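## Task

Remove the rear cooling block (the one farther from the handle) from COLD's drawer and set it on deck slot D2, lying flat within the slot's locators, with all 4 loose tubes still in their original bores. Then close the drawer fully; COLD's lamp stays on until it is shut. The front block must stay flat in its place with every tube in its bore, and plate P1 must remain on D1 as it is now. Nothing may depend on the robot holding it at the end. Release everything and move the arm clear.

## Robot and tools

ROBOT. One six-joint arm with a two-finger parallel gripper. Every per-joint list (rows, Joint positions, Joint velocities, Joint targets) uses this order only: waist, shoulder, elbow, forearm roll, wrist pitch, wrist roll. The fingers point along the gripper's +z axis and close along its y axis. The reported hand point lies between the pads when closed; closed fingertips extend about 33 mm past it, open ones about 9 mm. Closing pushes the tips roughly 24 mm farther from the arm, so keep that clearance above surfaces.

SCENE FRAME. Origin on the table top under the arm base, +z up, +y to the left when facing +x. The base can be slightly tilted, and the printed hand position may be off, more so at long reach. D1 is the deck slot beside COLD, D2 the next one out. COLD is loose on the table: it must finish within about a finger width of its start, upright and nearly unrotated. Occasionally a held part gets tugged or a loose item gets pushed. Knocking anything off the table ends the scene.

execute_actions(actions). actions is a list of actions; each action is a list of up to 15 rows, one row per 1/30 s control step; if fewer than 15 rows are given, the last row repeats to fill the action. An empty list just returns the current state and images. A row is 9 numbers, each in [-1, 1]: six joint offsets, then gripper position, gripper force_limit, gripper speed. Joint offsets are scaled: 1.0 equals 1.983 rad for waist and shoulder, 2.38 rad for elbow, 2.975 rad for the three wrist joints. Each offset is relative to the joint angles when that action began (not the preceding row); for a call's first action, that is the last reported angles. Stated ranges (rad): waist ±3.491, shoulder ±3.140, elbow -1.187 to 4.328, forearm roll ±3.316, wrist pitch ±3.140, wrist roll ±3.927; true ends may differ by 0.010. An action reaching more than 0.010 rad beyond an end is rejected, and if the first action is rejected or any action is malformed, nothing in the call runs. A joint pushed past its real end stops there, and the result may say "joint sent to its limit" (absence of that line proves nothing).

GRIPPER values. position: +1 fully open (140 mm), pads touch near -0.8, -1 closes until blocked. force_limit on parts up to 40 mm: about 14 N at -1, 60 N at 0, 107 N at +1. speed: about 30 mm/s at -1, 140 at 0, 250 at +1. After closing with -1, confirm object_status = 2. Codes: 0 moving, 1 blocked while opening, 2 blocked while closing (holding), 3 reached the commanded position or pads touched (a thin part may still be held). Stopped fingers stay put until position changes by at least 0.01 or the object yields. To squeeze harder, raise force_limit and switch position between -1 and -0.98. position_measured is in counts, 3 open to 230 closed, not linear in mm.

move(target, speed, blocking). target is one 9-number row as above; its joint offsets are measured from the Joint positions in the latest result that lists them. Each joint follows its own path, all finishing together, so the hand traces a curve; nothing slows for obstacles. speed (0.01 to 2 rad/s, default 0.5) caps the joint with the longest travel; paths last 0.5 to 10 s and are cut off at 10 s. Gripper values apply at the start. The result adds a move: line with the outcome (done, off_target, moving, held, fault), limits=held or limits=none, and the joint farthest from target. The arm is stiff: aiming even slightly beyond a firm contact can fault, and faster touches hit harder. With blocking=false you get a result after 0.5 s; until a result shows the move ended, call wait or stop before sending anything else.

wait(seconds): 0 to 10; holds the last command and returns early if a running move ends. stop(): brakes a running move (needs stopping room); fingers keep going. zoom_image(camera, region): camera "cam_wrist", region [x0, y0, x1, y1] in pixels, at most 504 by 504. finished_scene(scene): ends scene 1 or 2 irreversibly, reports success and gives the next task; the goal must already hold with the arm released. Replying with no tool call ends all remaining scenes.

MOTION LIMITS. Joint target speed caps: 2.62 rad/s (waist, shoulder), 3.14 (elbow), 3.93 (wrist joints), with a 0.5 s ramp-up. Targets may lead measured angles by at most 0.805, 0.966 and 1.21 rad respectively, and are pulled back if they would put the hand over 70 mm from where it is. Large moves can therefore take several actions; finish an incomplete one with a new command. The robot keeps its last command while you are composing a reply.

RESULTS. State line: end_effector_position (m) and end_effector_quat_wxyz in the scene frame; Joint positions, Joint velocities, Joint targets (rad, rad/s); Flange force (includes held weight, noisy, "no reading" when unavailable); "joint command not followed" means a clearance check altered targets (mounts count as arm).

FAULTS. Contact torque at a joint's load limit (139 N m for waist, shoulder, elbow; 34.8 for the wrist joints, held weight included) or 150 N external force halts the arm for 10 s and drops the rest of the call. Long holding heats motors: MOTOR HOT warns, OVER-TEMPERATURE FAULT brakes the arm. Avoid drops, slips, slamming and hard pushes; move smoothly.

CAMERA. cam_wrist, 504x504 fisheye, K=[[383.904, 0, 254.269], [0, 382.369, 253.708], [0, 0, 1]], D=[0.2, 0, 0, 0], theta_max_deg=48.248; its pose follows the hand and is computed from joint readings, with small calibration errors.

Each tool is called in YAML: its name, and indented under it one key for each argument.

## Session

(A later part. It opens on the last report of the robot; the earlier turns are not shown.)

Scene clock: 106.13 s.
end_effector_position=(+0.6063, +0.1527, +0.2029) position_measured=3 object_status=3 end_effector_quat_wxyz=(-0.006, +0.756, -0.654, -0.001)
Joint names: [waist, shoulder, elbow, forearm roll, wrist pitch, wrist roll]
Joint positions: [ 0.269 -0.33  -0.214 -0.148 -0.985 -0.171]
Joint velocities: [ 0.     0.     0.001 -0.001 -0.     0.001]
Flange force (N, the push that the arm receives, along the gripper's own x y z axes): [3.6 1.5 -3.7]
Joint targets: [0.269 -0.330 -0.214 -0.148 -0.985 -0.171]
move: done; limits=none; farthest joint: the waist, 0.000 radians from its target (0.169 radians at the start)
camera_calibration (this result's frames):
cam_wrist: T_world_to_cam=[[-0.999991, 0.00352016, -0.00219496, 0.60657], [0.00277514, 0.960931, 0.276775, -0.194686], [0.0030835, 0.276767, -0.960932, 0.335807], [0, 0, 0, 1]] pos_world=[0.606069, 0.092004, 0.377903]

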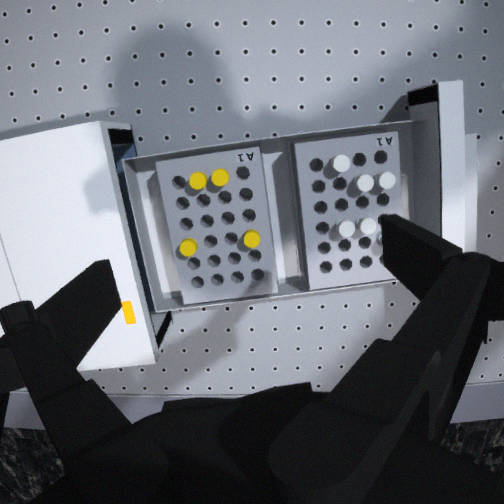

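move:
  target: [0.0133,0.1177,0.0258,0.0034,0.056,-0.0064,0.47,0,0]
  speed: 0.25

Scene clock: 109.17 s.
end_effector_position=(+0.6418, +0.1634, +0.1009) position_measured=70 object_status=3 end_effector_quat_wxyz=(-0.001, +0.752, -0.659, +0.000)
Joint names: [waist, shoulder, elbow, forearm roll, wrist pitch, wrist roll]
Joint positions: [ 0.296 -0.097 -0.153 -0.138 -0.819 -0.19 ]
Joint velocities: [-0.     0.001 -0.     0.001  0.001 -0.   ]
Flange force (N, the push that the arm receives, along the gripper's own x y z axes): [0.0 0.9 -2.2]
Joint targets: [0.296 -0.097 -0.153 -0.138 -0.819 -0.190]
move: done; limits=none; farthest joint: the waist, 0.000 radians from its target (0.026 radians at the start)
camera_calibration (this result's frames):
cam_wrist: T_world_to_cam=[[-0.999875, 0.015578, 0.00282007, 0.639249], [0.0157627, 0.963072, 0.268782, -0.184686], [0.00147116, 0.268793, -0.963197, 0.237308], [0, 0, 0, 1]] pos_world=[0.641731, 0.104121, 0.276412]

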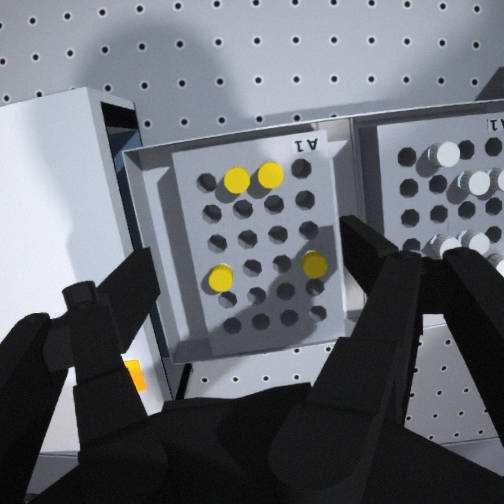

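move:
  target: [0.002,-0.005,-0.0082,0.001,0.0034,-0.0013,0.47,0,0]
  speed: 0.1

move:
  target: [0.004,0.027,-0.0005,0,0.019,-0.0007,0.47,0,0]
  speed: 0.05

Scene clock: 110.73 s.
end_effector_position=(+0.6362, +0.1622, +0.1001) position_measured=70 object_status=3 end_effector_quat_wxyz=(-0.001, +0.752, -0.659, +0.001)
Joint names: [waist, shoulder, elbow, forearm roll, wrist pitch, wrist roll]
Joint positions: [ 0.3   -0.107 -0.172 -0.135 -0.809 -0.194]
Joint velocities: [-0.    -0.001 -0.003 -0.     0.001 -0.   ]
Flange force (N, the push that the arm receives, along the gripper's own x y z axes): [1.0 2.3 -5.0]
Joint targets: [0.300 -0.107 -0.172 -0.135 -0.808 -0.194]
move: done; limits=none; farthest joint: the waist, 0.000 radians from its target (0.004 radians at the start)
camera_calibration (this result's frames):
cam_wrist: T_world_to_cam=[[-0.999879, 0.0153397, 0.00257547, 0.633685], [0.0154683, 0.963208, 0.268313, -0.183029], [0.00163513, 0.26832, -0.963328, 0.236869], [0, 0, 0, 1]] pos_world=[0.636052, 0.103017, 0.275659]

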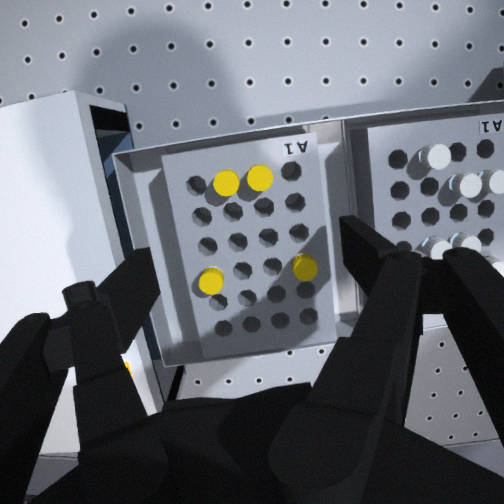

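Scene clock: 112.17 s.
end_effector_position=(+0.6376, +0.1630, +0.0708) position_measured=70 object_status=3 end_effector_quat_wxyz=(-0.001, +0.752, -0.659, +0.001)
Joint names: [waist, shoulder, elbow, forearm roll, wrist pitch, wrist roll]
Joint positions: [ 0.308 -0.053 -0.173 -0.135 -0.752 -0.196]
Joint velocities: [-0.     0.001 -0.002 -0.     0.001 -0.   ]
Flange force (N, the push that the arm receives, along the gripper's own x y z axes): [0.2 0.7 -4.3]
Joint targets: [0.308 -0.053 -0.173 -0.135 -0.752 -0.196]
move: done; limits=none; farthest joint: the waist, 0.000 radians from its target (0.008 radians at the start)
camera_calibration (this result's frames):
cam_wrist: T_world_to_cam=[[-0.999862, 0.0165573, 0.00133435, 0.635056], [0.0163075, 0.963137, 0.268516, -0.176549], [0.00316075, 0.2685, -0.963274, 0.207351], [0, 0, 0, 1]] pos_world=[0.637192, 0.103852, 0.246295]

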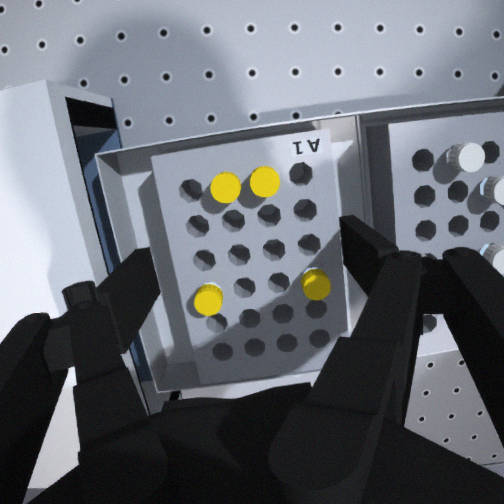

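move:
  target: [0.001,-0.0025,-0.0041,0.0005,0.0017,-0.0006,0.47,0,0]
  speed: 0.05

move:
  target: [0.0026,0.0113,-0.0018,0,0.009,-0.0005,0.47,0,0]
  speed: 0.03

Scene clock: 113.30 s.
end_effector_position=(+0.6347, +0.1625, +0.0705) position_measured=70 object_status=3 end_effector_quat_wxyz=(-0.001, +0.752, -0.659, +0.001)
Joint names: [waist, shoulder, elbow, forearm roll, wrist pitch, wrist roll]
Joint positions: [ 0.31  -0.058 -0.183 -0.134 -0.747 -0.198]
Joint velocities: [ 0.001  0.     0.     0.     0.001 -0.001]
Flange force (N, the push that the arm receives, along the gripper's own x y z axes): [1.4 0.1 -5.0]
Joint targets: [0.310 -0.058 -0.183 -0.134 -0.747 -0.198]
move: done; limits=none; farthest joint: the waist, 0.000 radians from its target (0.002 radians at the start)
camera_calibration (this result's frames):
cam_wrist: T_world_to_cam=[[-0.999868, 0.016191, 0.0012263, 0.632288], [0.0159263, 0.963196, 0.268327, -0.175653], [0.00316332, 0.268311, -0.963327, 0.207326], [0, 0, 0, 1]] pos_world=[0.634347, 0.103323, 0.24608]

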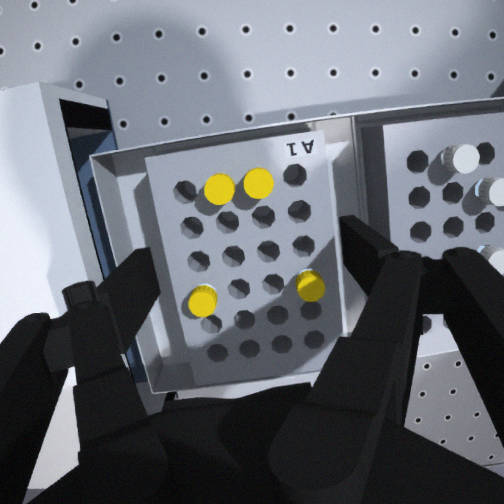

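Scene clock: 124.27 s.
end_effector_position=(+0.6337, +0.1630, +0.0603) position_measured=70 object_status=3 end_effector_quat_wxyz=(-0.002, +0.752, -0.659, +0.001)
Joint names: [waist, shoulder, elbow, forearm roll, wrist pitch, wrist roll]
Joint positions: [ 0.314 -0.041 -0.187 -0.133 -0.726 -0.199]
Joint velocities: [-0.    -0.001 -0.     0.     0.    -0.   ]
Flange force (N, the push that the arm receives, along the gripper's own x y z axes): [5.6 12.4 -34.4]
Joint targets: [0.314 -0.041 -0.187 -0.133 -0.726 -0.199]
FORCE FAULT: contact force on the arm reached its limit, and the arm stopped for 10 seconds. The contact can be on any part of the arm, not only on its tool. That time counts as 20 of the actions that you can send in this scene. The arm's remaining commands of this call were not run. The arm holds still and accepts commands again. Move the arm away from the contact; if what it grips holds it there, let go first. Pushing or pulling that hard again can fault the arm again.
move: fault; limits=none; farthest joint: the shoulder, 0.006 radians from its target (0.022 radians at the start)
camera_calibration (this result's frames):
cam_wrist: T_world_to_cam=[[-0.999872, 0.0159746, 0.00106099, 0.631304], [0.0156716, 0.963049, 0.268871, -0.173279], [0.00327331, 0.268853, -0.963176, 0.197186], [0, 0, 0, 1]] pos_world=[0.633293, 0.103777, 0.235845]

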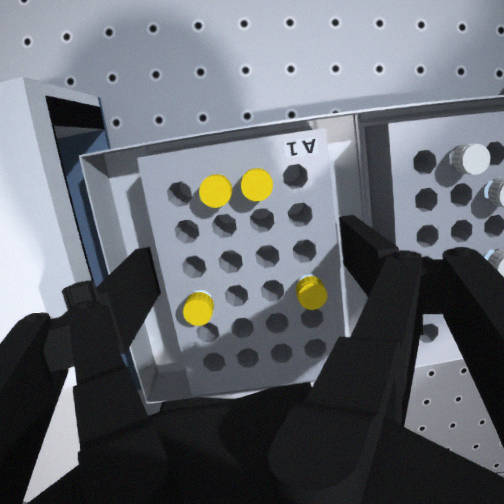

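move:
  target: [-0.0012,-0.0015,0.0032,-0.0003,-0.0036,0.0005,0.47,0,0]
  speed: 0.03

move:
  target: [0,0,0,0,0,0,0.36,-0.5,-1]

zoom_image:
  camera: "cam_wrist"
  region: [60,100,460,420]

Scene clock: 125.53 s.
end_effector_position=(+0.6360, +0.1635, +0.0641) position_measured=70 object_status=3 end_effector_quat_wxyz=(-0.002, +0.752, -0.659, +0.001)
Joint names: [waist, shoulder, elbow, forearm roll, wrist pitch, wrist roll]
Joint positions: [ 0.312 -0.044 -0.179 -0.134 -0.737 -0.198]
Joint velocities: [ 0.    -0.     0.001 -0.    -0.001 -0.   ]
Flange force (N, the push that the arm receives, along the gripper's own x y z axes): [1.9 1.1 -4.4]
Joint targets: [0.311 -0.044 -0.179 -0.134 -0.737 -0.198]
move: done; limits=none; farthest joint: the waist, 0.000 radians from its target (0.002 radians at the start)
camera_calibration (this result's frames):
cam_wrist: T_world_to_cam=[[-0.999871, 0.0160115, 0.00101945, 0.63357], [0.0156955, 0.963007, 0.269018, -0.174769], [0.00332566, 0.269, -0.963135, 0.200675], [0, 0, 0, 1]] pos_world=[0.635564, 0.104178, 0.239647]

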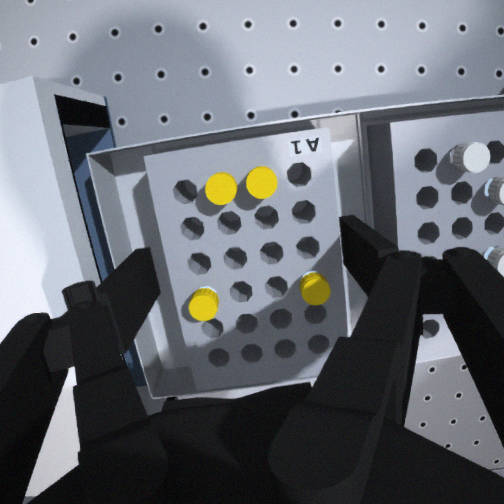

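Scene clock: 126.07 s.
end_effector_position=(+0.6360, +0.1635, +0.0642) position_measured=84 object_status=3 end_effector_quat_wxyz=(-0.002, +0.752, -0.659, +0.001)
Joint names: [waist, shoulder, elbow, forearm roll, wrist pitch, wrist roll]
Joint positions: [ 0.312 -0.044 -0.179 -0.134 -0.737 -0.198]
Joint velocities: [-0.     0.    -0.001 -0.    -0.    -0.   ]
Flange force (N, the push that the arm receives, along the gripper's own x y z axes): [0.2 1.0 -5.1]
Joint targets: [0.312 -0.044 -0.179 -0.134 -0.737 -0.198]
move: done; limits=none; farthest joint: the waist, 0.000 radians from its target (0.000 radians at the start)
camera_calibration (this result's frames):
cam_wrist: T_world_to_cam=[[-0.999871, 0.0160123, 0.00101594, 0.633577], [0.0156953, 0.963006, 0.269021, -0.174774], [0.00332929, 0.269002, -0.963134, 0.200683], [0, 0, 0, 1]] pos_world=[0.635571, 0.104179, 0.239658]

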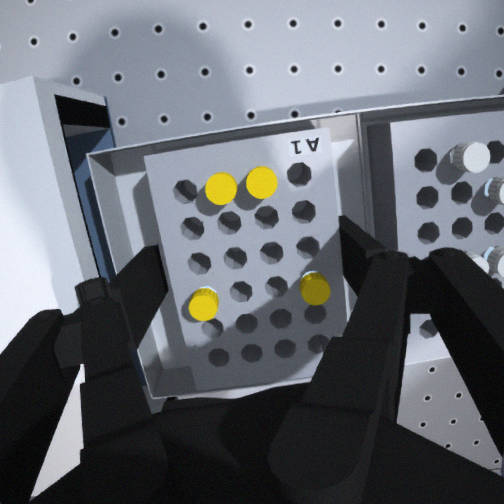

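Region (60, 100, 460, 420) of cam_wrist's 504x504 image, scaled by 1.260, with more detail than that image has; it fills the top 403 rows of this view, and the rest is white.

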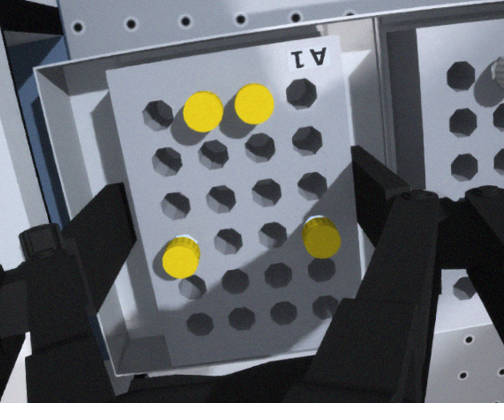

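move:
  target: [0.0005,-0.0012,-0.002,0.0002,0.0008,-0.0003,0.36,-0.5,-1]
  speed: 0.03

move:
  target: [0,0,0,0,0,0,-1,0.5,-1]

move:
  target: [-0.0016,-0.0079,0.0012,0,-0.0063,0.0004,-1,0.5,-1]
  speed: 0.02

Scene clock: 127.33 s.
end_effector_position=(+0.6345, +0.1632, +0.0640) position_measured=84 object_status=3 end_effector_quat_wxyz=(-0.002, +0.752, -0.659, +0.001)
Joint names: [waist, shoulder, elbow, forearm roll, wrist pitch, wrist roll]
Joint positions: [ 0.312 -0.047 -0.184 -0.134 -0.734 -0.199]
Joint velocities: [0.    0.    0.001 0.    0.001 0.   ]
Flange force (N, the push that the arm receives, along the gripper's own x y z axes): [-0.6 5.1 -5.2]
Joint targets: [0.312 -0.047 -0.184 -0.134 -0.734 -0.199]
move: done; limits=none; farthest joint: the waist, 0.001 radians from its target (0.001 radians at the start)
camera_calibration (this result's frames):
cam_wrist: T_world_to_cam=[[-0.999871, 0.0159926, 0.0011363, 0.632103], [0.0157086, 0.963001, 0.269038, -0.1745], [0.00320836, 0.269021, -0.963129, 0.200694], [0, 0, 0, 1]] pos_world=[0.634119, 0.103943, 0.239523]

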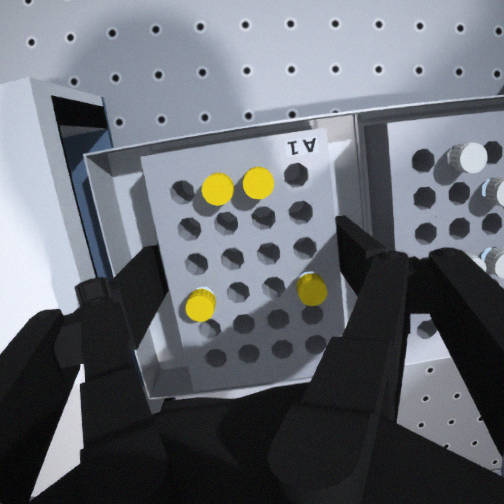

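Scene clock: 128.00 s.
end_effector_position=(+0.6345, +0.1632, +0.0641) position_measured=105 object_status=2 end_effector_quat_wxyz=(-0.002, +0.752, -0.659, +0.001)
Joint names: [waist, shoulder, elbow, forearm roll, wrist pitch, wrist roll]
Joint positions: [ 0.312 -0.047 -0.184 -0.134 -0.734 -0.199]
Joint velocities: [ 0.    -0.    -0.001 -0.001  0.     0.   ]
Flange force (N, the push that the arm receives, along the gripper's own x y z axes): [-0.5 2.8 -23.6]
Joint targets: [0.312 -0.047 -0.184 -0.134 -0.734 -0.199]
move: done; limits=none; farthest joint: the waist, 0.000 radians from its target (0.000 radians at the start)
camera_calibration (this result's frames):
cam_wrist: T_world_to_cam=[[-0.999872, 0.0159729, 0.00101957, 0.632138], [0.0156581, 0.962994, 0.269069, -0.1745], [0.00331597, 0.269051, -0.96312, 0.200689], [0, 0, 0, 1]] pos_world=[0.634124, 0.10395, 0.239596]

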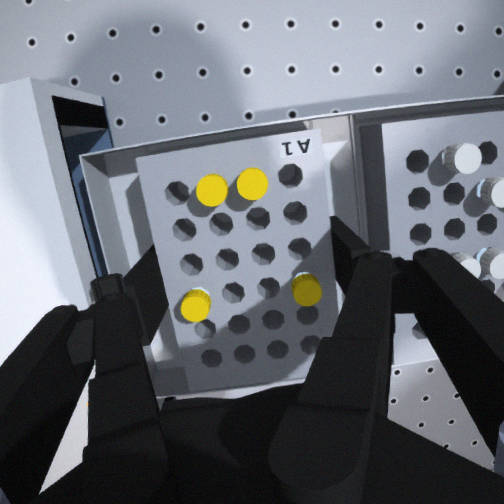

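Scene clock: 129.17 s.
end_effector_position=(+0.6353, +0.1631, +0.0734) position_measured=105 object_status=2 end_effector_quat_wxyz=(-0.002, +0.752, -0.659, +0.001)
Joint names: [waist, shoulder, elbow, forearm roll, wrist pitch, wrist roll]
Joint positions: [ 0.309 -0.062 -0.181 -0.134 -0.753 -0.198]
Joint velocities: [-0.    -0.002 -0.    -0.    -0.001 -0.   ]
Flange force (N, the push that the arm receives, along the gripper's own x y z axes): [0.2 4.4 3.3]
Joint targets: [0.309 -0.063 -0.181 -0.134 -0.753 -0.198]
move: done; limits=none; farthest joint: the waist, 0.001 radians from its target (0.004 radians at the start)
camera_calibration (this result's frames):
cam_wrist: T_world_to_cam=[[-0.999879, 0.0155225, 0.000924083, 0.633003], [0.0151993, 0.96305, 0.268894, -0.176537], [0.00328397, 0.268875, -0.963169, 0.20975], [0, 0, 0, 1]] pos_world=[0.634921, 0.103792, 0.24891]

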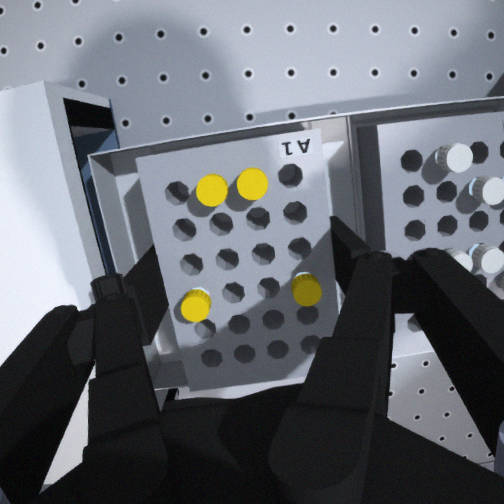

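move:
  target: [-0.0146,-0.0756,0.005,0,-0.0565,0.0034,-1,0.5,-1]
  speed: 0.1

move:
  target: [-0.29,0.11,0.039,-0.125,-0.05,-0.054,-1,0.5,-1]
  speed: 0.25

Scene clock: 133.07 s.
end_effector_position=(+0.6298, +0.1568, +0.1587) position_measured=105 object_status=2 end_effector_quat_wxyz=(+0.001, +0.754, -0.657, +0.002)
Joint names: [waist, shoulder, elbow, forearm roll, wrist pitch, wrist roll]
Joint positions: [ 0.28  -0.212 -0.169 -0.134 -0.921 -0.188]
Joint velocities: [-0.    -0.001 -0.001  0.    -0.001  0.   ]
Flange force (N, the push that the arm receives, along the gripper's own x y z axes): [1.9 3.1 3.7]
Joint targets: [0.280 -0.212 -0.169 -0.134 -0.921 -0.188]
move: done; limits=none; farthest joint: the waist, 0.000 radians from its target (0.029 radians at the start)
camera_calibration (this result's frames):
cam_wrist: T_world_to_cam=[[-0.999929, 0.0114467, 0.00325504, 0.62779], [0.0119, 0.964436, 0.264049, -0.19078], [-0.000116769, 0.264069, -0.964504, 0.296719], [0, 0, 0, 1]] pos_world=[0.630051, 0.0984548, 0.334518]

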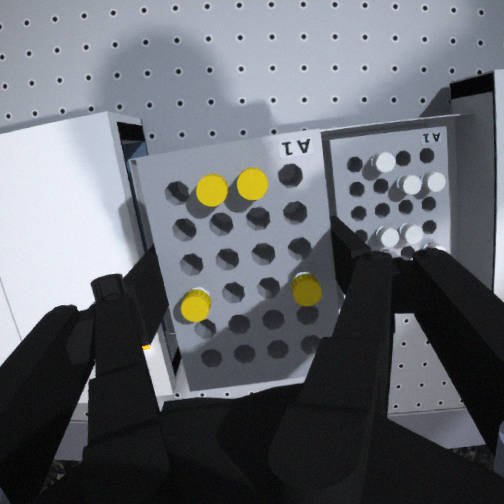

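Scene clock: 135.80 s.
end_effector_position=(+0.5948, -0.0675, +0.1439) position_measured=105 object_status=2 end_effector_quat_wxyz=(-0.036, -0.412, +0.910, +0.011)
Joint names: [waist, shoulder, elbow, forearm roll, wrist pitch, wrist roll]
Joint positions: [-0.295  0.006 -0.076 -0.506 -1.07  -0.348]
Joint velocities: [-0.001  0.001  0.    -0.    -0.    -0.   ]
Flange force (N, the push that the arm receives, along the gripper's own x y z axes): [2.4 -2.7 4.0]
Joint targets: [-0.295 0.006 -0.076 -0.506 -1.070 -0.348]
move: done; limits=none; farthest joint: the waist, 0.000 radians from its target (0.576 radians at the start)
camera_calibration (this result's frames):
cam_wrist: T_world_to_cam=[[-0.644151, 0.763546, 0.0454623, 0.42851], [0.753922, 0.623752, 0.206241, -0.426101], [0.129118, 0.167126, -0.977444, 0.260127], [0, 0, 0, 1]] pos_world=[0.563685, -0.10488, 0.322658]

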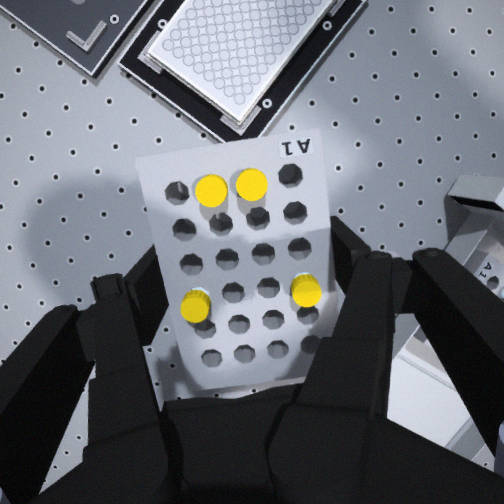

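move:
  target: [-0.2926,0.1614,0.039,-0.0818,-0.0368,-0.0548,-1,0.5,-1]
  speed: 0.25

Scene clock: 138.90 s.
end_effector_position=(+0.4874, -0.3174, +0.1690) position_measured=105 object_status=2 end_effector_quat_wxyz=(+0.001, -0.001, +1.000, +0.000)
Joint names: [waist, shoulder, elbow, forearm roll, wrist pitch, wrist roll]
Joint positions: [-0.875  0.326  0.016 -0.749 -1.179 -0.511]
Joint velocities: [-0.002  0.001  0.001 -0.    -0.    -0.   ]
Flange force (N, the push that the arm receives, along the gripper's own x y z axes): [1.5 3.6 5.2]
Joint targets: [-0.875 0.326 0.016 -0.749 -1.179 -0.511]
move: done; limits=none; farthest joint: the waist, 0.000 radians from its target (0.581 radians at the start)
camera_calibration (this result's frames):
cam_wrist: T_world_to_cam=[[0.146297, 0.989227, 0.00513552, 0.242133], [0.952683, -0.142287, 0.268606, -0.54497], [0.266443, -0.0344037, -0.963236, 0.206977], [0, 0, 0, 1]] pos_world=[0.428613, -0.309945, 0.344507]

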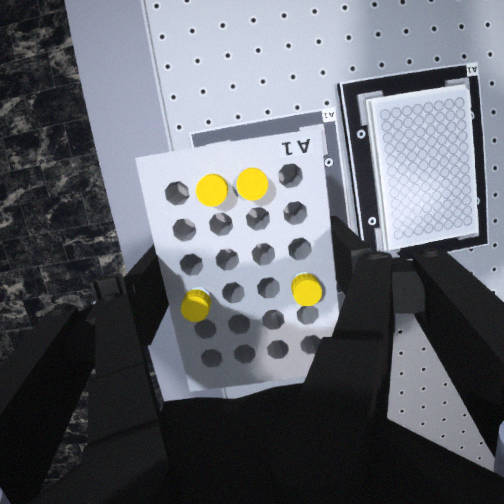

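move:
  target: [0.0736,0.0338,0.0613,0.0097,0.012,-0.0524,-1,0.5,-1]
  speed: 0.15

zoom_image:
  camera: "cam_wrist"
  region: [130,0,430,200]

Scene clock: 141.67 s.
end_effector_position=(+0.5743, -0.3001, +0.1294) position_measured=105 object_status=2 end_effector_quat_wxyz=(+0.001, -0.008, +1.000, +0.000)
Joint names: [waist, shoulder, elbow, forearm roll, wrist pitch, wrist roll]
Joint positions: [-0.729  0.393  0.162 -0.72  -1.143 -0.667]
Joint velocities: [ 0.001  0.    -0.    -0.     0.    -0.002]
Flange force (N, the push that the arm receives, along the gripper's own x y z axes): [3.3 2.0 5.0]
Joint targets: [-0.729 0.393 0.162 -0.720 -1.143 -0.667]
move: done; limits=none; farthest joint: the waist, 0.000 radians from its target (0.146 radians at the start)
camera_calibration (this result's frames):
cam_wrist: T_world_to_cam=[[0.131177, 0.991343, 0.00563551, 0.22181], [0.954687, -0.127854, 0.268748, -0.61152], [0.267142, -0.0298733, -0.963194, 0.1472], [0, 0, 0, 1]] pos_world=[0.515391, -0.293678, 0.304877]

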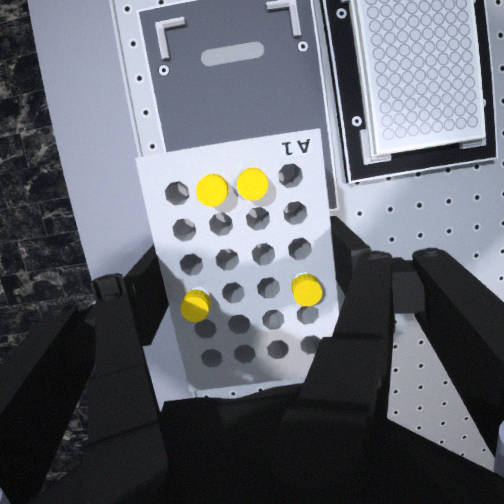

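Region (130, 0, 430, 200) of cam_wrist's 504x504 image, scaled by 1.680, with more detail than that image has.

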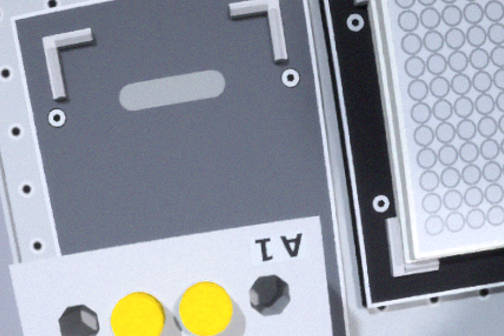

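move:
  target: [-0.0125,-0.0068,-0.0914,-0.0259,0.0446,0.0599,-1,0.5,-1]
  speed: 0.12

zoom_image:
  camera: "cam_wrist"
  region: [100,60,400,260]

Scene clock: 145.17 s.
end_effector_position=(+0.4865, -0.2950, +0.0843) position_measured=105 object_status=2 end_effector_quat_wxyz=(+0.001, -0.008, +1.000, +0.000)
Joint names: [waist, shoulder, elbow, forearm roll, wrist pitch, wrist roll]
Joint positions: [-0.754  0.379 -0.055 -0.797 -1.011 -0.489]
Joint velocities: [ 0.001  0.    -0.002 -0.     0.001  0.001]
Flange force (N, the push that the arm receives, along the gripper's own x y z axes): [-1.6 -0.4 4.4]
Joint targets: [-0.754 0.379 -0.055 -0.797 -1.011 -0.489]
move: done; limits=none; farthest joint: the waist, 0.000 radians from its target (0.025 radians at the start)
camera_calibration (this result's frames):
cam_wrist: T_world_to_cam=[[0.131695, 0.991275, 0.00545276, 0.228226], [0.95453, -0.128294, 0.269095, -0.515051], [0.267447, -0.0302337, -0.963098, 0.127117], [0, 0, 0, 1]] pos_world=[0.427578, -0.28847, 0.25978]

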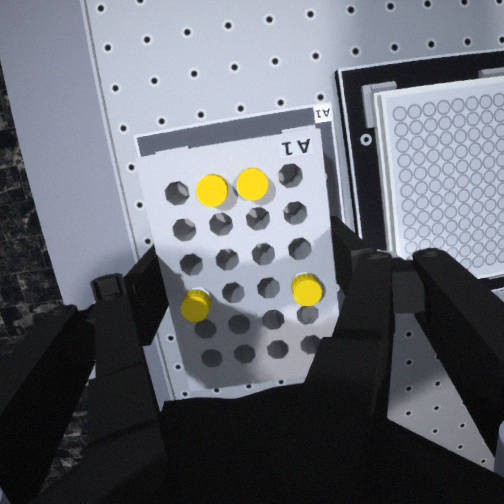

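Region (100, 60, 400, 260) of cam_wrist's 504x504 image, scaled by 1.680, with more detail than that image has.

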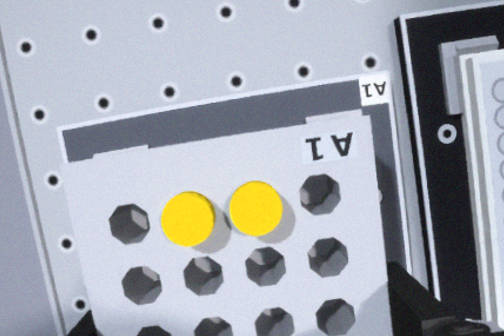

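move:
  target: [0.0086,0.0077,0.0011,-0.0023,0.0066,0.0024,-1,0.5,-1]
  speed: 0.02

zoom_image:
  camera: "cam_wrist"
  region: [100,60,400,260]

Scene clock: 148.87 s.
end_effector_position=(+0.4891, -0.2934, +0.0723) position_measured=105 object_status=2 end_effector_quat_wxyz=(+0.001, -0.012, +1.000, +0.001)
Joint names: [waist, shoulder, elbow, forearm roll, wrist pitch, wrist roll]
Joint positions: [-0.737  0.395 -0.053 -0.804 -0.991 -0.482]
Joint velocities: [0.001 0.002 0.    0.    0.001 0.   ]
Flange force (N, the push that the arm receives, along the gripper's own x y z axes): [-0.1 -0.5 5.0]
Joint targets: [-0.737 0.395 -0.053 -0.804 -0.991 -0.482]
move: done; limits=none; farthest joint: the waist, 0.000 radians from its target (0.017 radians at the start)
camera_calibration (this result's frames):
cam_wrist: T_world_to_cam=[[0.123017, 0.992387, 0.00594181, 0.230952], [0.955522, -0.120061, 0.269376, -0.512165], [0.268038, -0.0274604, -0.963017, 0.115449], [0, 0, 0, 1]] pos_world=[0.430029, -0.287514, 0.247772]

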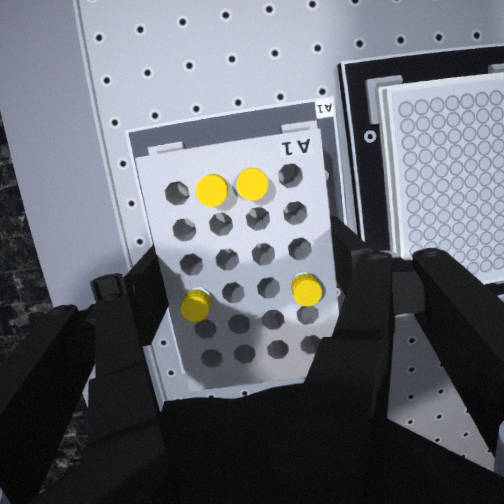

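Region (100, 60, 400, 260) of cam_wrist's 504x504 image, scaled by 1.680, with more detail than that image has.

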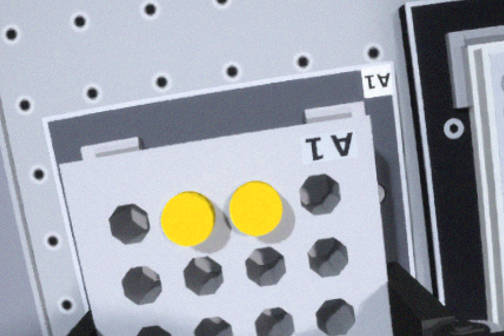

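move:
  target: [0.0028,0.0033,-0.0003,-0.0011,0.003,0,-1,0.5,-1]
  speed: 0.01

move:
  target: [0.0017,0.002,-0.0002,-0.0007,0.0018,0,-1,0.5,-1]
  speed: 0.01

Scene clock: 150.53 s.
end_effector_position=(+0.4889, -0.2933, +0.0674) position_measured=105 object_status=2 end_effector_quat_wxyz=(+0.001, -0.011, +1.000, +0.000)
Joint names: [waist, shoulder, elbow, forearm roll, wrist pitch, wrist roll]
Joint positions: [-0.731  0.401 -0.053 -0.807 -0.982 -0.482]
Joint velocities: [ 0.001  0.001 -0.    -0.     0.001 -0.001]
Flange force (N, the push that the arm receives, along the gripper's own x y z axes): [0.4 5.0 -4.3]
Joint targets: [-0.731 0.401 -0.053 -0.807 -0.982 -0.482]
move: done; limits=none; farthest joint: the shoulder, 0.001 radians from its target (0.007 radians at the start)
camera_calibration (this result's frames):
cam_wrist: T_world_to_cam=[[0.124848, 0.992161, 0.00552428, 0.229914], [0.955308, -0.12171, 0.269396, -0.511023], [0.267956, -0.028356, -0.963014, 0.110551], [0, 0, 0, 1]] pos_world=[0.429857, -0.287173, 0.24286]

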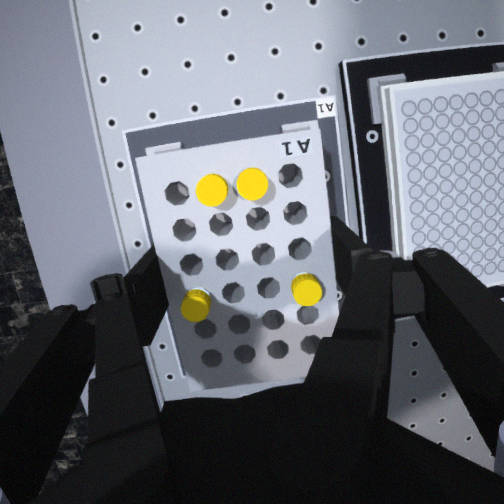

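Scene clock: 151.30 s.
end_effector_position=(+0.4888, -0.2931, +0.0644) position_measured=105 object_status=2 end_effector_quat_wxyz=(+0.001, -0.011, +1.000, +0.000)
Joint names: [waist, shoulder, elbow, forearm roll, wrist pitch, wrist roll]
Joint positions: [-0.728  0.405 -0.054 -0.809 -0.977 -0.482]
Joint velocities: [ 0.     0.001 -0.002 -0.001  0.001  0.   ]
Flange force (N, the push that the arm receives, along the gripper's own x y z axes): [1.1 53.4 -89.1]
Joint targets: [-0.728 0.405 -0.054 -0.809 -0.977 -0.482]
move: done; limits=none; farthest joint: the waist, 0.000 radians from its target (0.004 radians at the start)
camera_calibration (this result's frames):
cam_wrist: T_world_to_cam=[[0.126075, 0.992006, 0.0054348, 0.229108], [0.955152, -0.122868, 0.269423, -0.510328], [0.267937, -0.0287766, -0.963007, 0.107591], [0, 0, 0, 1]] pos_world=[0.429728, -0.286883, 0.23986]

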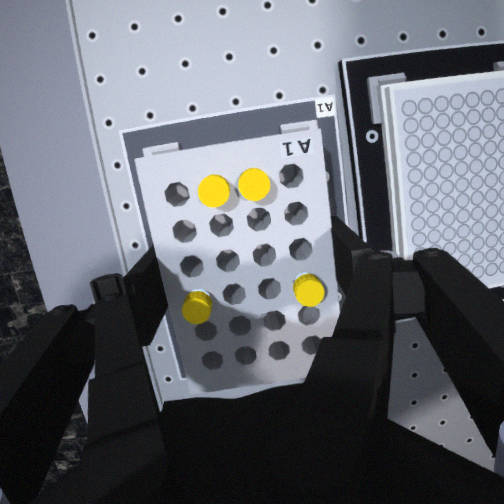

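move:
  target: [-0.0008,-0.0033,-0.0009,0.0008,-0.0018,0,-1,0.5,-1]
  speed: 0.01

move:
  target: [0.0009,0.001,-0.0001,-0.0003,0.0009,0,-1,0.5,-1]
  speed: 0.01

Scene clock: 152.97 s.
end_effector_position=(+0.4886, -0.2917, +0.0674) position_measured=105 object_status=2 end_effector_quat_wxyz=(+0.001, -0.012, +1.000, +0.001)
Joint names: [waist, shoulder, elbow, forearm roll, wrist pitch, wrist roll]
Joint positions: [-0.73   0.398 -0.056 -0.807 -0.982 -0.482]
Joint velocities: [-0.001 -0.002  0.001  0.001 -0.001  0.   ]
Flange force (N, the push that the arm receives, along the gripper's own x y z axes): [1.8 2.4 2.5]
Joint targets: [-0.730 0.398 -0.056 -0.807 -0.982 -0.482]
move: done; limits=none; farthest joint: the waist, 0.000 radians from its target (0.002 radians at the start)
camera_calibration (this result's frames):
cam_wrist: T_world_to_cam=[[0.123371, 0.99234, 0.00636555, 0.22906], [0.9557, -0.120538, 0.268529, -0.510366], [0.267239, -0.0270451, -0.963251, 0.111424], [0, 0, 0, 1]] pos_world=[0.42972, -0.28581, 0.242919]

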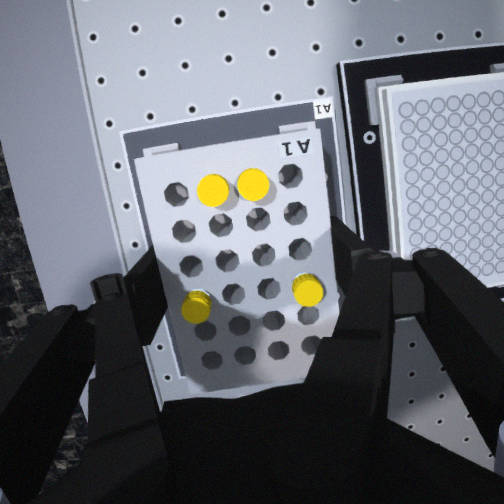

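Scene clock: 153.67 s.
end_effector_position=(+0.4886, -0.2916, +0.0659) position_measured=105 object_status=2 end_effector_quat_wxyz=(+0.001, -0.012, +1.000, +0.001)
Joint names: [waist, shoulder, elbow, forearm roll, wrist pitch, wrist roll]
Joint positions: [-0.728  0.4   -0.056 -0.808 -0.98  -0.482]
Joint velocities: [ 0.     0.001 -0.001  0.001  0.    -0.   ]
Flange force (N, the push that the arm receives, along the gripper's own x y z axes): [-9.0 -1.8 -13.4]
Joint targets: [-0.728 0.400 -0.056 -0.808 -0.980 -0.482]
move: done; limits=none; farthest joint: the waist, 0.000 radians from its target (0.001 radians at the start)
camera_calibration (this result's frames):
cam_wrist: T_world_to_cam=[[0.123701, 0.9923, 0.00615889, 0.228857], [0.955675, -0.120802, 0.268499, -0.510026], [0.267175, -0.0273276, -0.96326, 0.109983], [0, 0, 0, 1]] pos_world=[0.429725, -0.285701, 0.241474]

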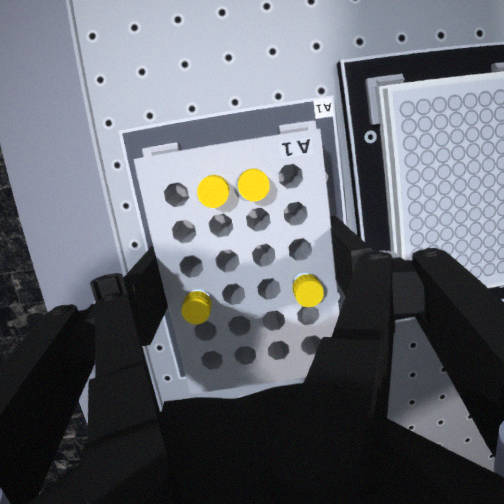

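move:
  target: [0.0004,0.0005,0.0012,0.0002,-0.0005,-0.0005,-1,0.5,-1]
  speed: 0.01

move:
  target: [0.0007,0.0008,-0.0001,-0.0003,0.0007,0,-1,0.5,-1]
  speed: 0.01

Scene clock: 155.30 s.
end_effector_position=(+0.4897, -0.2915, +0.0659) position_measured=105 object_status=2 end_effector_quat_wxyz=(+0.001, -0.012, +1.000, +0.001)
Joint names: [waist, shoulder, elbow, forearm roll, wrist pitch, wrist roll]
Joint positions: [-0.727  0.401 -0.053 -0.807 -0.981 -0.483]
Joint velocities: [ 0.     0.001  0.001 -0.    -0.    -0.   ]
Flange force (N, the push that the arm receives, along the gripper's own x y z axes): [-2.6 -2.0 5.7]
Joint targets: [-0.727 0.401 -0.053 -0.807 -0.981 -0.483]
move: done; limits=none; farthest joint: the waist, 0.000 radians from its target (0.001 radians at the start)
camera_calibration (this result's frames):
cam_wrist: T_world_to_cam=[[0.123195, 0.992358, 0.00690928, 0.228878], [0.955764, -0.12052, 0.268311, -0.510992], [0.267093, -0.0264509, -0.963308, 0.109939], [0, 0, 0, 1]] pos_world=[0.430827, -0.285806, 0.241429]

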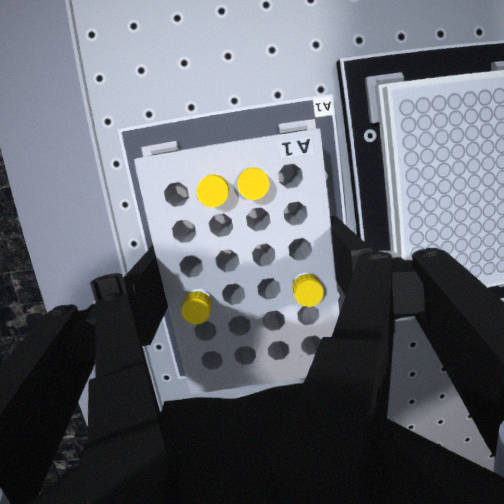

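Scene clock: 156.00 s.
end_effector_position=(+0.4896, -0.2914, +0.0647) position_measured=105 object_status=2 end_effector_quat_wxyz=(+0.001, -0.012, +1.000, +0.001)
Joint names: [waist, shoulder, elbow, forearm roll, wrist pitch, wrist roll]
Joint positions: [-0.726  0.403 -0.053 -0.808 -0.979 -0.483]
Joint velocities: [ 0.    -0.    -0.    -0.001  0.     0.001]
Flange force (N, the push that the arm receives, along the gripper's own x y z axes): [1.1 0.5 4.4]
Joint targets: [-0.726 0.403 -0.053 -0.808 -0.979 -0.483]
move: done; limits=none; farthest joint: the waist, 0.000 radians from its target (0.001 radians at the start)
camera_calibration (this result's frames):
cam_wrist: T_world_to_cam=[[0.1237, 0.992295, 0.00693825, 0.228519], [0.95572, -0.121016, 0.268242, -0.510684], [0.267015, -0.0265504, -0.963327, 0.108797], [0, 0, 0, 1]] pos_world=[0.430753, -0.285671, 0.240209]

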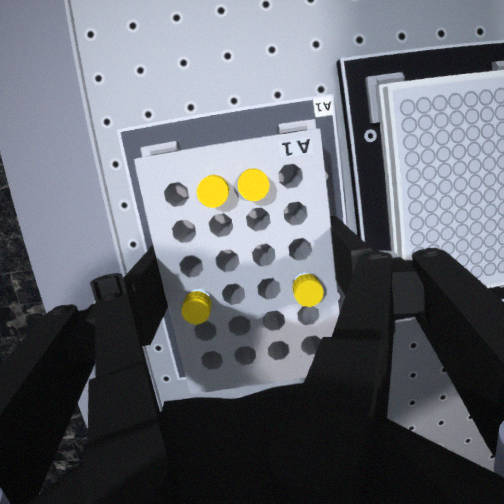

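move:
  target: [0.0008,0.001,-0.0001,-0.0003,0.0009,0,-1,0.5,-1]
  speed: 0.01

Scene clock: 157.27 s.
end_effector_position=(+0.4895, -0.2914, +0.0632) position_measured=105 object_status=2 end_effector_quat_wxyz=(+0.000, -0.012, +1.000, +0.001)
Joint names: [waist, shoulder, elbow, forearm roll, wrist pitch, wrist roll]
Joint positions: [-0.724  0.405 -0.054 -0.809 -0.977 -0.483]
Joint velocities: [ 0.  0.  0. -0.  0. -0.]
Flange force (N, the push that the arm receives, along the gripper's own x y z axes): [2.9 0.9 3.7]
Joint targets: [-0.724 0.405 -0.054 -0.809 -0.976 -0.483]
move: done; limits=none; farthest joint: the waist, 0.000 radians from its target (0.001 radians at the start)
camera_calibration (this result's frames):
cam_wrist: T_world_to_cam=[[0.124313, 0.99222, 0.00673601, 0.228236], [0.955675, -0.121555, 0.268161, -0.510288], [0.266893, -0.0268985, -0.963351, 0.107392], [0, 0, 0, 1]] pos_world=[0.430634, -0.285599, 0.238758]

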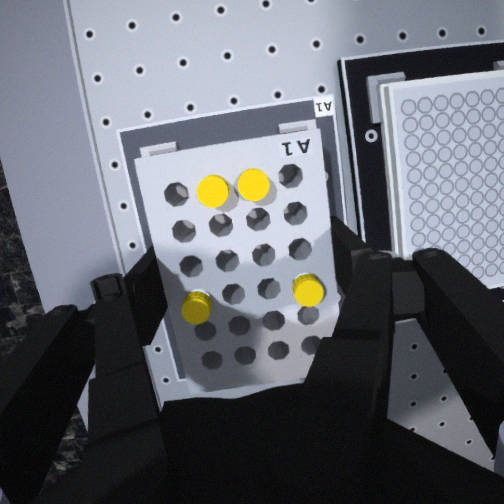

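move:
  target: [0.0008,0.001,-0.0001,-0.0003,0.0009,0,-1,0.5,-1]
  speed: 0.01

Scene clock: 158.33 s.
end_effector_position=(+0.4894, -0.2915, +0.0619) position_measured=105 object_status=2 end_effector_quat_wxyz=(+0.000, -0.011, +1.000, +0.001)
Joint names: [waist, shoulder, elbow, forearm roll, wrist pitch, wrist roll]
Joint positions: [-0.723  0.407 -0.054 -0.81  -0.974 -0.483]
Joint velocities: [ 0.     0.    -0.002 -0.001  0.001  0.   ]
Flange force (N, the push that the arm receives, along the gripper's own x y z axes): [1.3 9.1 -42.3]
Joint targets: [-0.722 0.407 -0.054 -0.810 -0.974 -0.483]
move: done; limits=none; farthest joint: the waist, 0.000 radians from its target (0.002 radians at the start)
camera_calibration (this result's frames):
cam_wrist: T_world_to_cam=[[0.124758, 0.992166, 0.00642926, 0.228054], [0.955628, -0.121901, 0.268171, -0.50995], [0.266854, -0.0273124, -0.96335, 0.106022], [0, 0, 0, 1]] pos_world=[0.430578, -0.285535, 0.237423]

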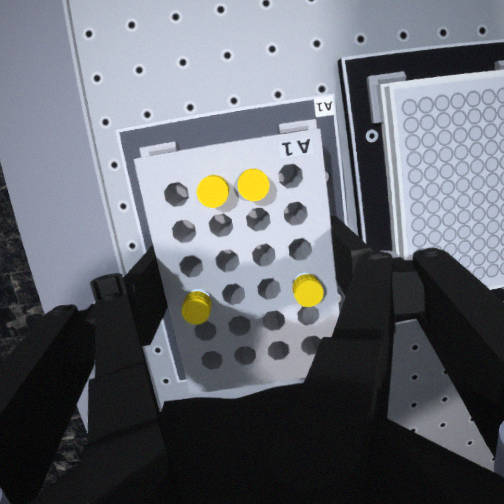

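Seated. Releasing and lifting.

move:
  target: [0,0,0,0,0,0,0.45,0,-1]

move:
  target: [-0.055,-0.06,0.012,0.02,-0.058,0,0.45,0,-1]
  speed: 0.2

Scene clock: 159.60 s.
end_effector_position=(+0.4894, -0.2914, +0.0619) position_measured=72 object_status=0 end_effector_quat_wxyz=(+0.000, -0.011, +1.000, +0.001)
Joint names: [waist, shoulder, elbow, forearm roll, wrist pitch, wrist roll]
Joint positions: [-0.723  0.407 -0.054 -0.81  -0.974 -0.483]
Joint velocities: [-0.     0.001  0.001 -0.001 -0.    -0.   ]
Flange force (N, the push that the arm receives, along the gripper's own x y z axes): [1.4 1.6 -5.7]
Joint targets: [-0.723 0.407 -0.054 -0.810 -0.974 -0.483]
move: done; limits=none; farthest joint: the waist, 0.000 radians from its target (0.001 radians at the start)
camera_calibration (this result's frames):
cam_wrist: T_world_to_cam=[[0.124782, 0.992163, 0.00644917, 0.228031], [0.955619, -0.12193, 0.268189, -0.509956], [0.266873, -0.0273023, -0.963345, 0.106008], [0, 0, 0, 1]] pos_world=[0.430579, -0.285529, 0.237416]

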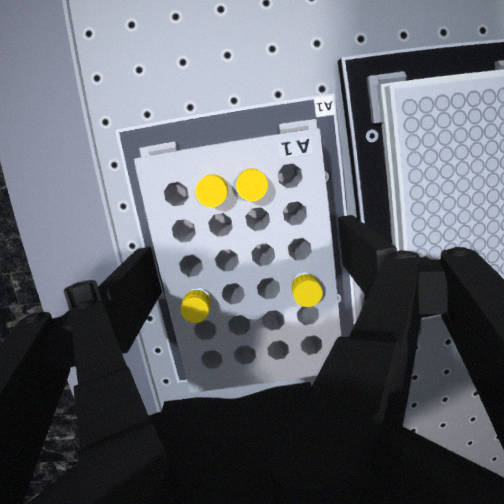

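Scene clock: 160.90 s.
end_effector_position=(+0.4928, -0.2952, +0.1597) position_measured=72 object_status=3 end_effector_quat_wxyz=(+0.001, -0.030, +1.000, -0.001)
Joint names: [waist, shoulder, elbow, forearm roll, wrist pitch, wrist roll]
Joint positions: [-0.832  0.288 -0.025 -0.75  -1.146 -0.483]
Joint velocities: [-0.001 -0.001  0.001 -0.    -0.001  0.   ]
Flange force (N, the push that the arm receives, along the gripper's own x y z axes): [1.9 5.5 -4.0]
Joint targets: [-0.832 0.288 -0.025 -0.750 -1.146 -0.483]
move: done; limits=none; farthest joint: the waist, 0.001 radians from its target (0.110 radians at the start)
camera_calibration (this result's frames):
cam_wrist: T_world_to_cam=[[0.0884486, 0.996075, 0.00350647, 0.250209], [0.959044, -0.0861103, 0.269853, -0.531276], [0.269096, -0.0205053, -0.962895, 0.200061], [0, 0, 0, 1]] pos_world=[0.43355, -0.290872, 0.335127]

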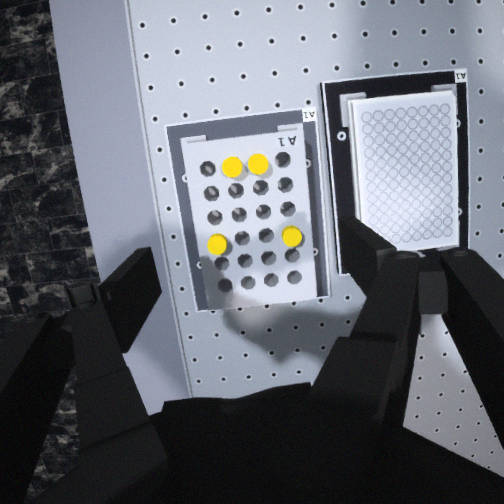

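move:
  target: [0.5315,-0.458,-0.3193,0.1748,0.1418,-0.3788,-1,-0.5,0]
  speed: 0.8

move:
  target: [0.013,0.0655,-0.0061,-0.004,0.0487,-0.0017,-1,-0.5,0]
  speed: 0.15

Scene clock: 164.37 s.
end_effector_position=(+0.4143, +0.0566, +0.1405) position_measured=232 object_status=3 end_effector_quat_wxyz=(+0.001, -0.074, +0.997, +0.003)
Joint names: [waist, shoulder, elbow, forearm roll, wrist pitch, wrist roll]
Joint positions: [ 0.223 -0.621 -0.785 -0.23  -0.725 -1.61 ]
Joint velocities: [ 0.001 -0.     0.    -0.     0.    -0.   ]
Flange force (N, the push that the arm receives, along the gripper's own x y z axes): no reading
Joint targets: [0.223 -0.621 -0.785 -0.230 -0.725 -1.610]
move: done; limits=none; farthest joint: the waist, 0.000 radians from its target (1.054 radians at the start)
camera_calibration (this result's frames):
cam_wrist: T_world_to_cam=[[0.0000035214, 0.999949, 0.010053, -0.0577041], [0.963181, -0.00270618, 0.26884, -0.426752], [0.268853, 0.00968193, -0.963133, 0.208342], [0, 0, 0, 1]] pos_world=[0.355026, 0.0545291, 0.315969]

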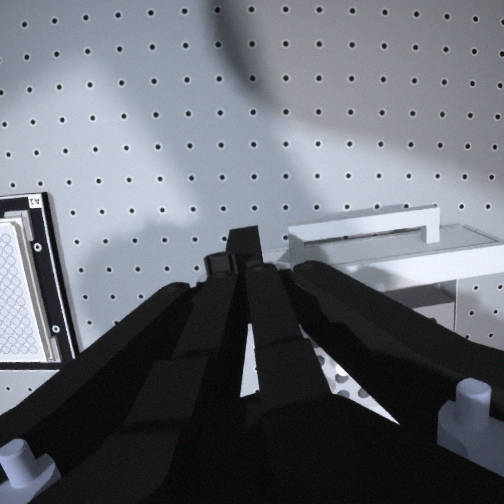

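Scene clock: 165.70 s.
end_effector_position=(+0.4159, +0.0551, +0.0963) position_measured=232 object_status=3 end_effector_quat_wxyz=(+0.000, -0.066, +0.998, +0.001)
Joint names: [waist, shoulder, elbow, forearm roll, wrist pitch, wrist roll]
Joint positions: [ 0.248 -0.491 -0.8   -0.242 -0.58  -1.615]
Joint velocities: [ 0.001  0.001 -0.     0.     0.001 -0.   ]
Flange force (N, the push that the arm receives, along the gripper's own x y z axes): no reading
Joint targets: [0.248 -0.491 -0.800 -0.242 -0.580 -1.615]
move: done; limits=none; farthest joint: the waist, 0.001 radians from its target (0.026 radians at the start)
camera_calibration (this result's frames):
cam_wrist: T_world_to_cam=[[0.0153956, 0.999864, 0.00594032, -0.0616744], [0.963218, -0.0164248, 0.26822, -0.415635], [0.268281, 0.00159241, -0.963339, 0.166112], [0, 0, 0, 1]] pos_world=[0.356732, 0.0545747, 0.271871]

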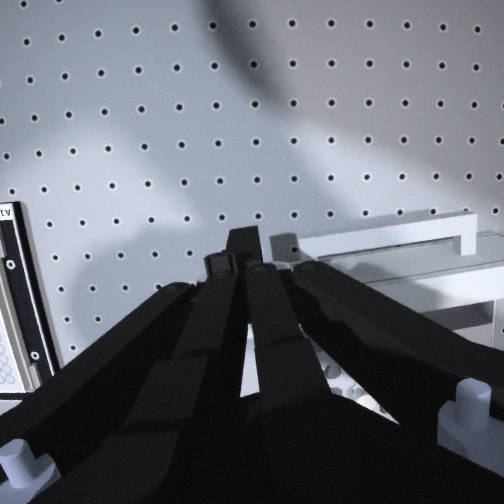

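move:
  target: [0.0083,0.1087,0.148,0.016,-0.0439,-0.0217,-1,-0.5,0]
  speed: 0.12

Scene clock: 169.67 s.
end_effector_position=(+0.5435, +0.1131, +0.1028) position_measured=232 object_status=3 end_effector_quat_wxyz=(-0.000, -0.068, +0.998, +0.003)
Joint names: [waist, shoulder, elbow, forearm roll, wrist pitch, wrist roll]
Joint positions: [ 0.265 -0.275 -0.447 -0.195 -0.71  -1.68 ]
Joint velocities: [ 0.     0.002  0.     0.001 -0.    -0.   ]
Flange force (N, the push that the arm receives, along the gripper's own x y z axes): [4.8 -2.3 -5.3]
Joint targets: [0.265 -0.275 -0.447 -0.195 -0.710 -1.680]
move: done; limits=none; farthest joint: the waist, 0.000 radians from its target (0.016 radians at the start)
camera_calibration (this result's frames):
cam_wrist: T_world_to_cam=[[0.0117038, 0.999872, 0.010882, -0.120193], [0.963723, -0.0141814, 0.266527, -0.539639], [0.266647, 0.00736783, -0.963766, 0.138288], [0, 0, 0, 1]] pos_world=[0.484596, 0.111506, 0.278414]

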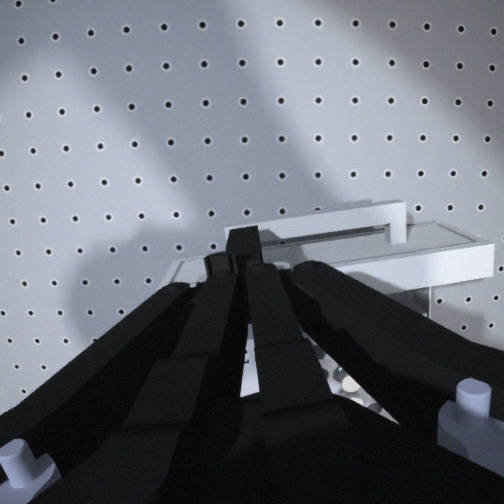

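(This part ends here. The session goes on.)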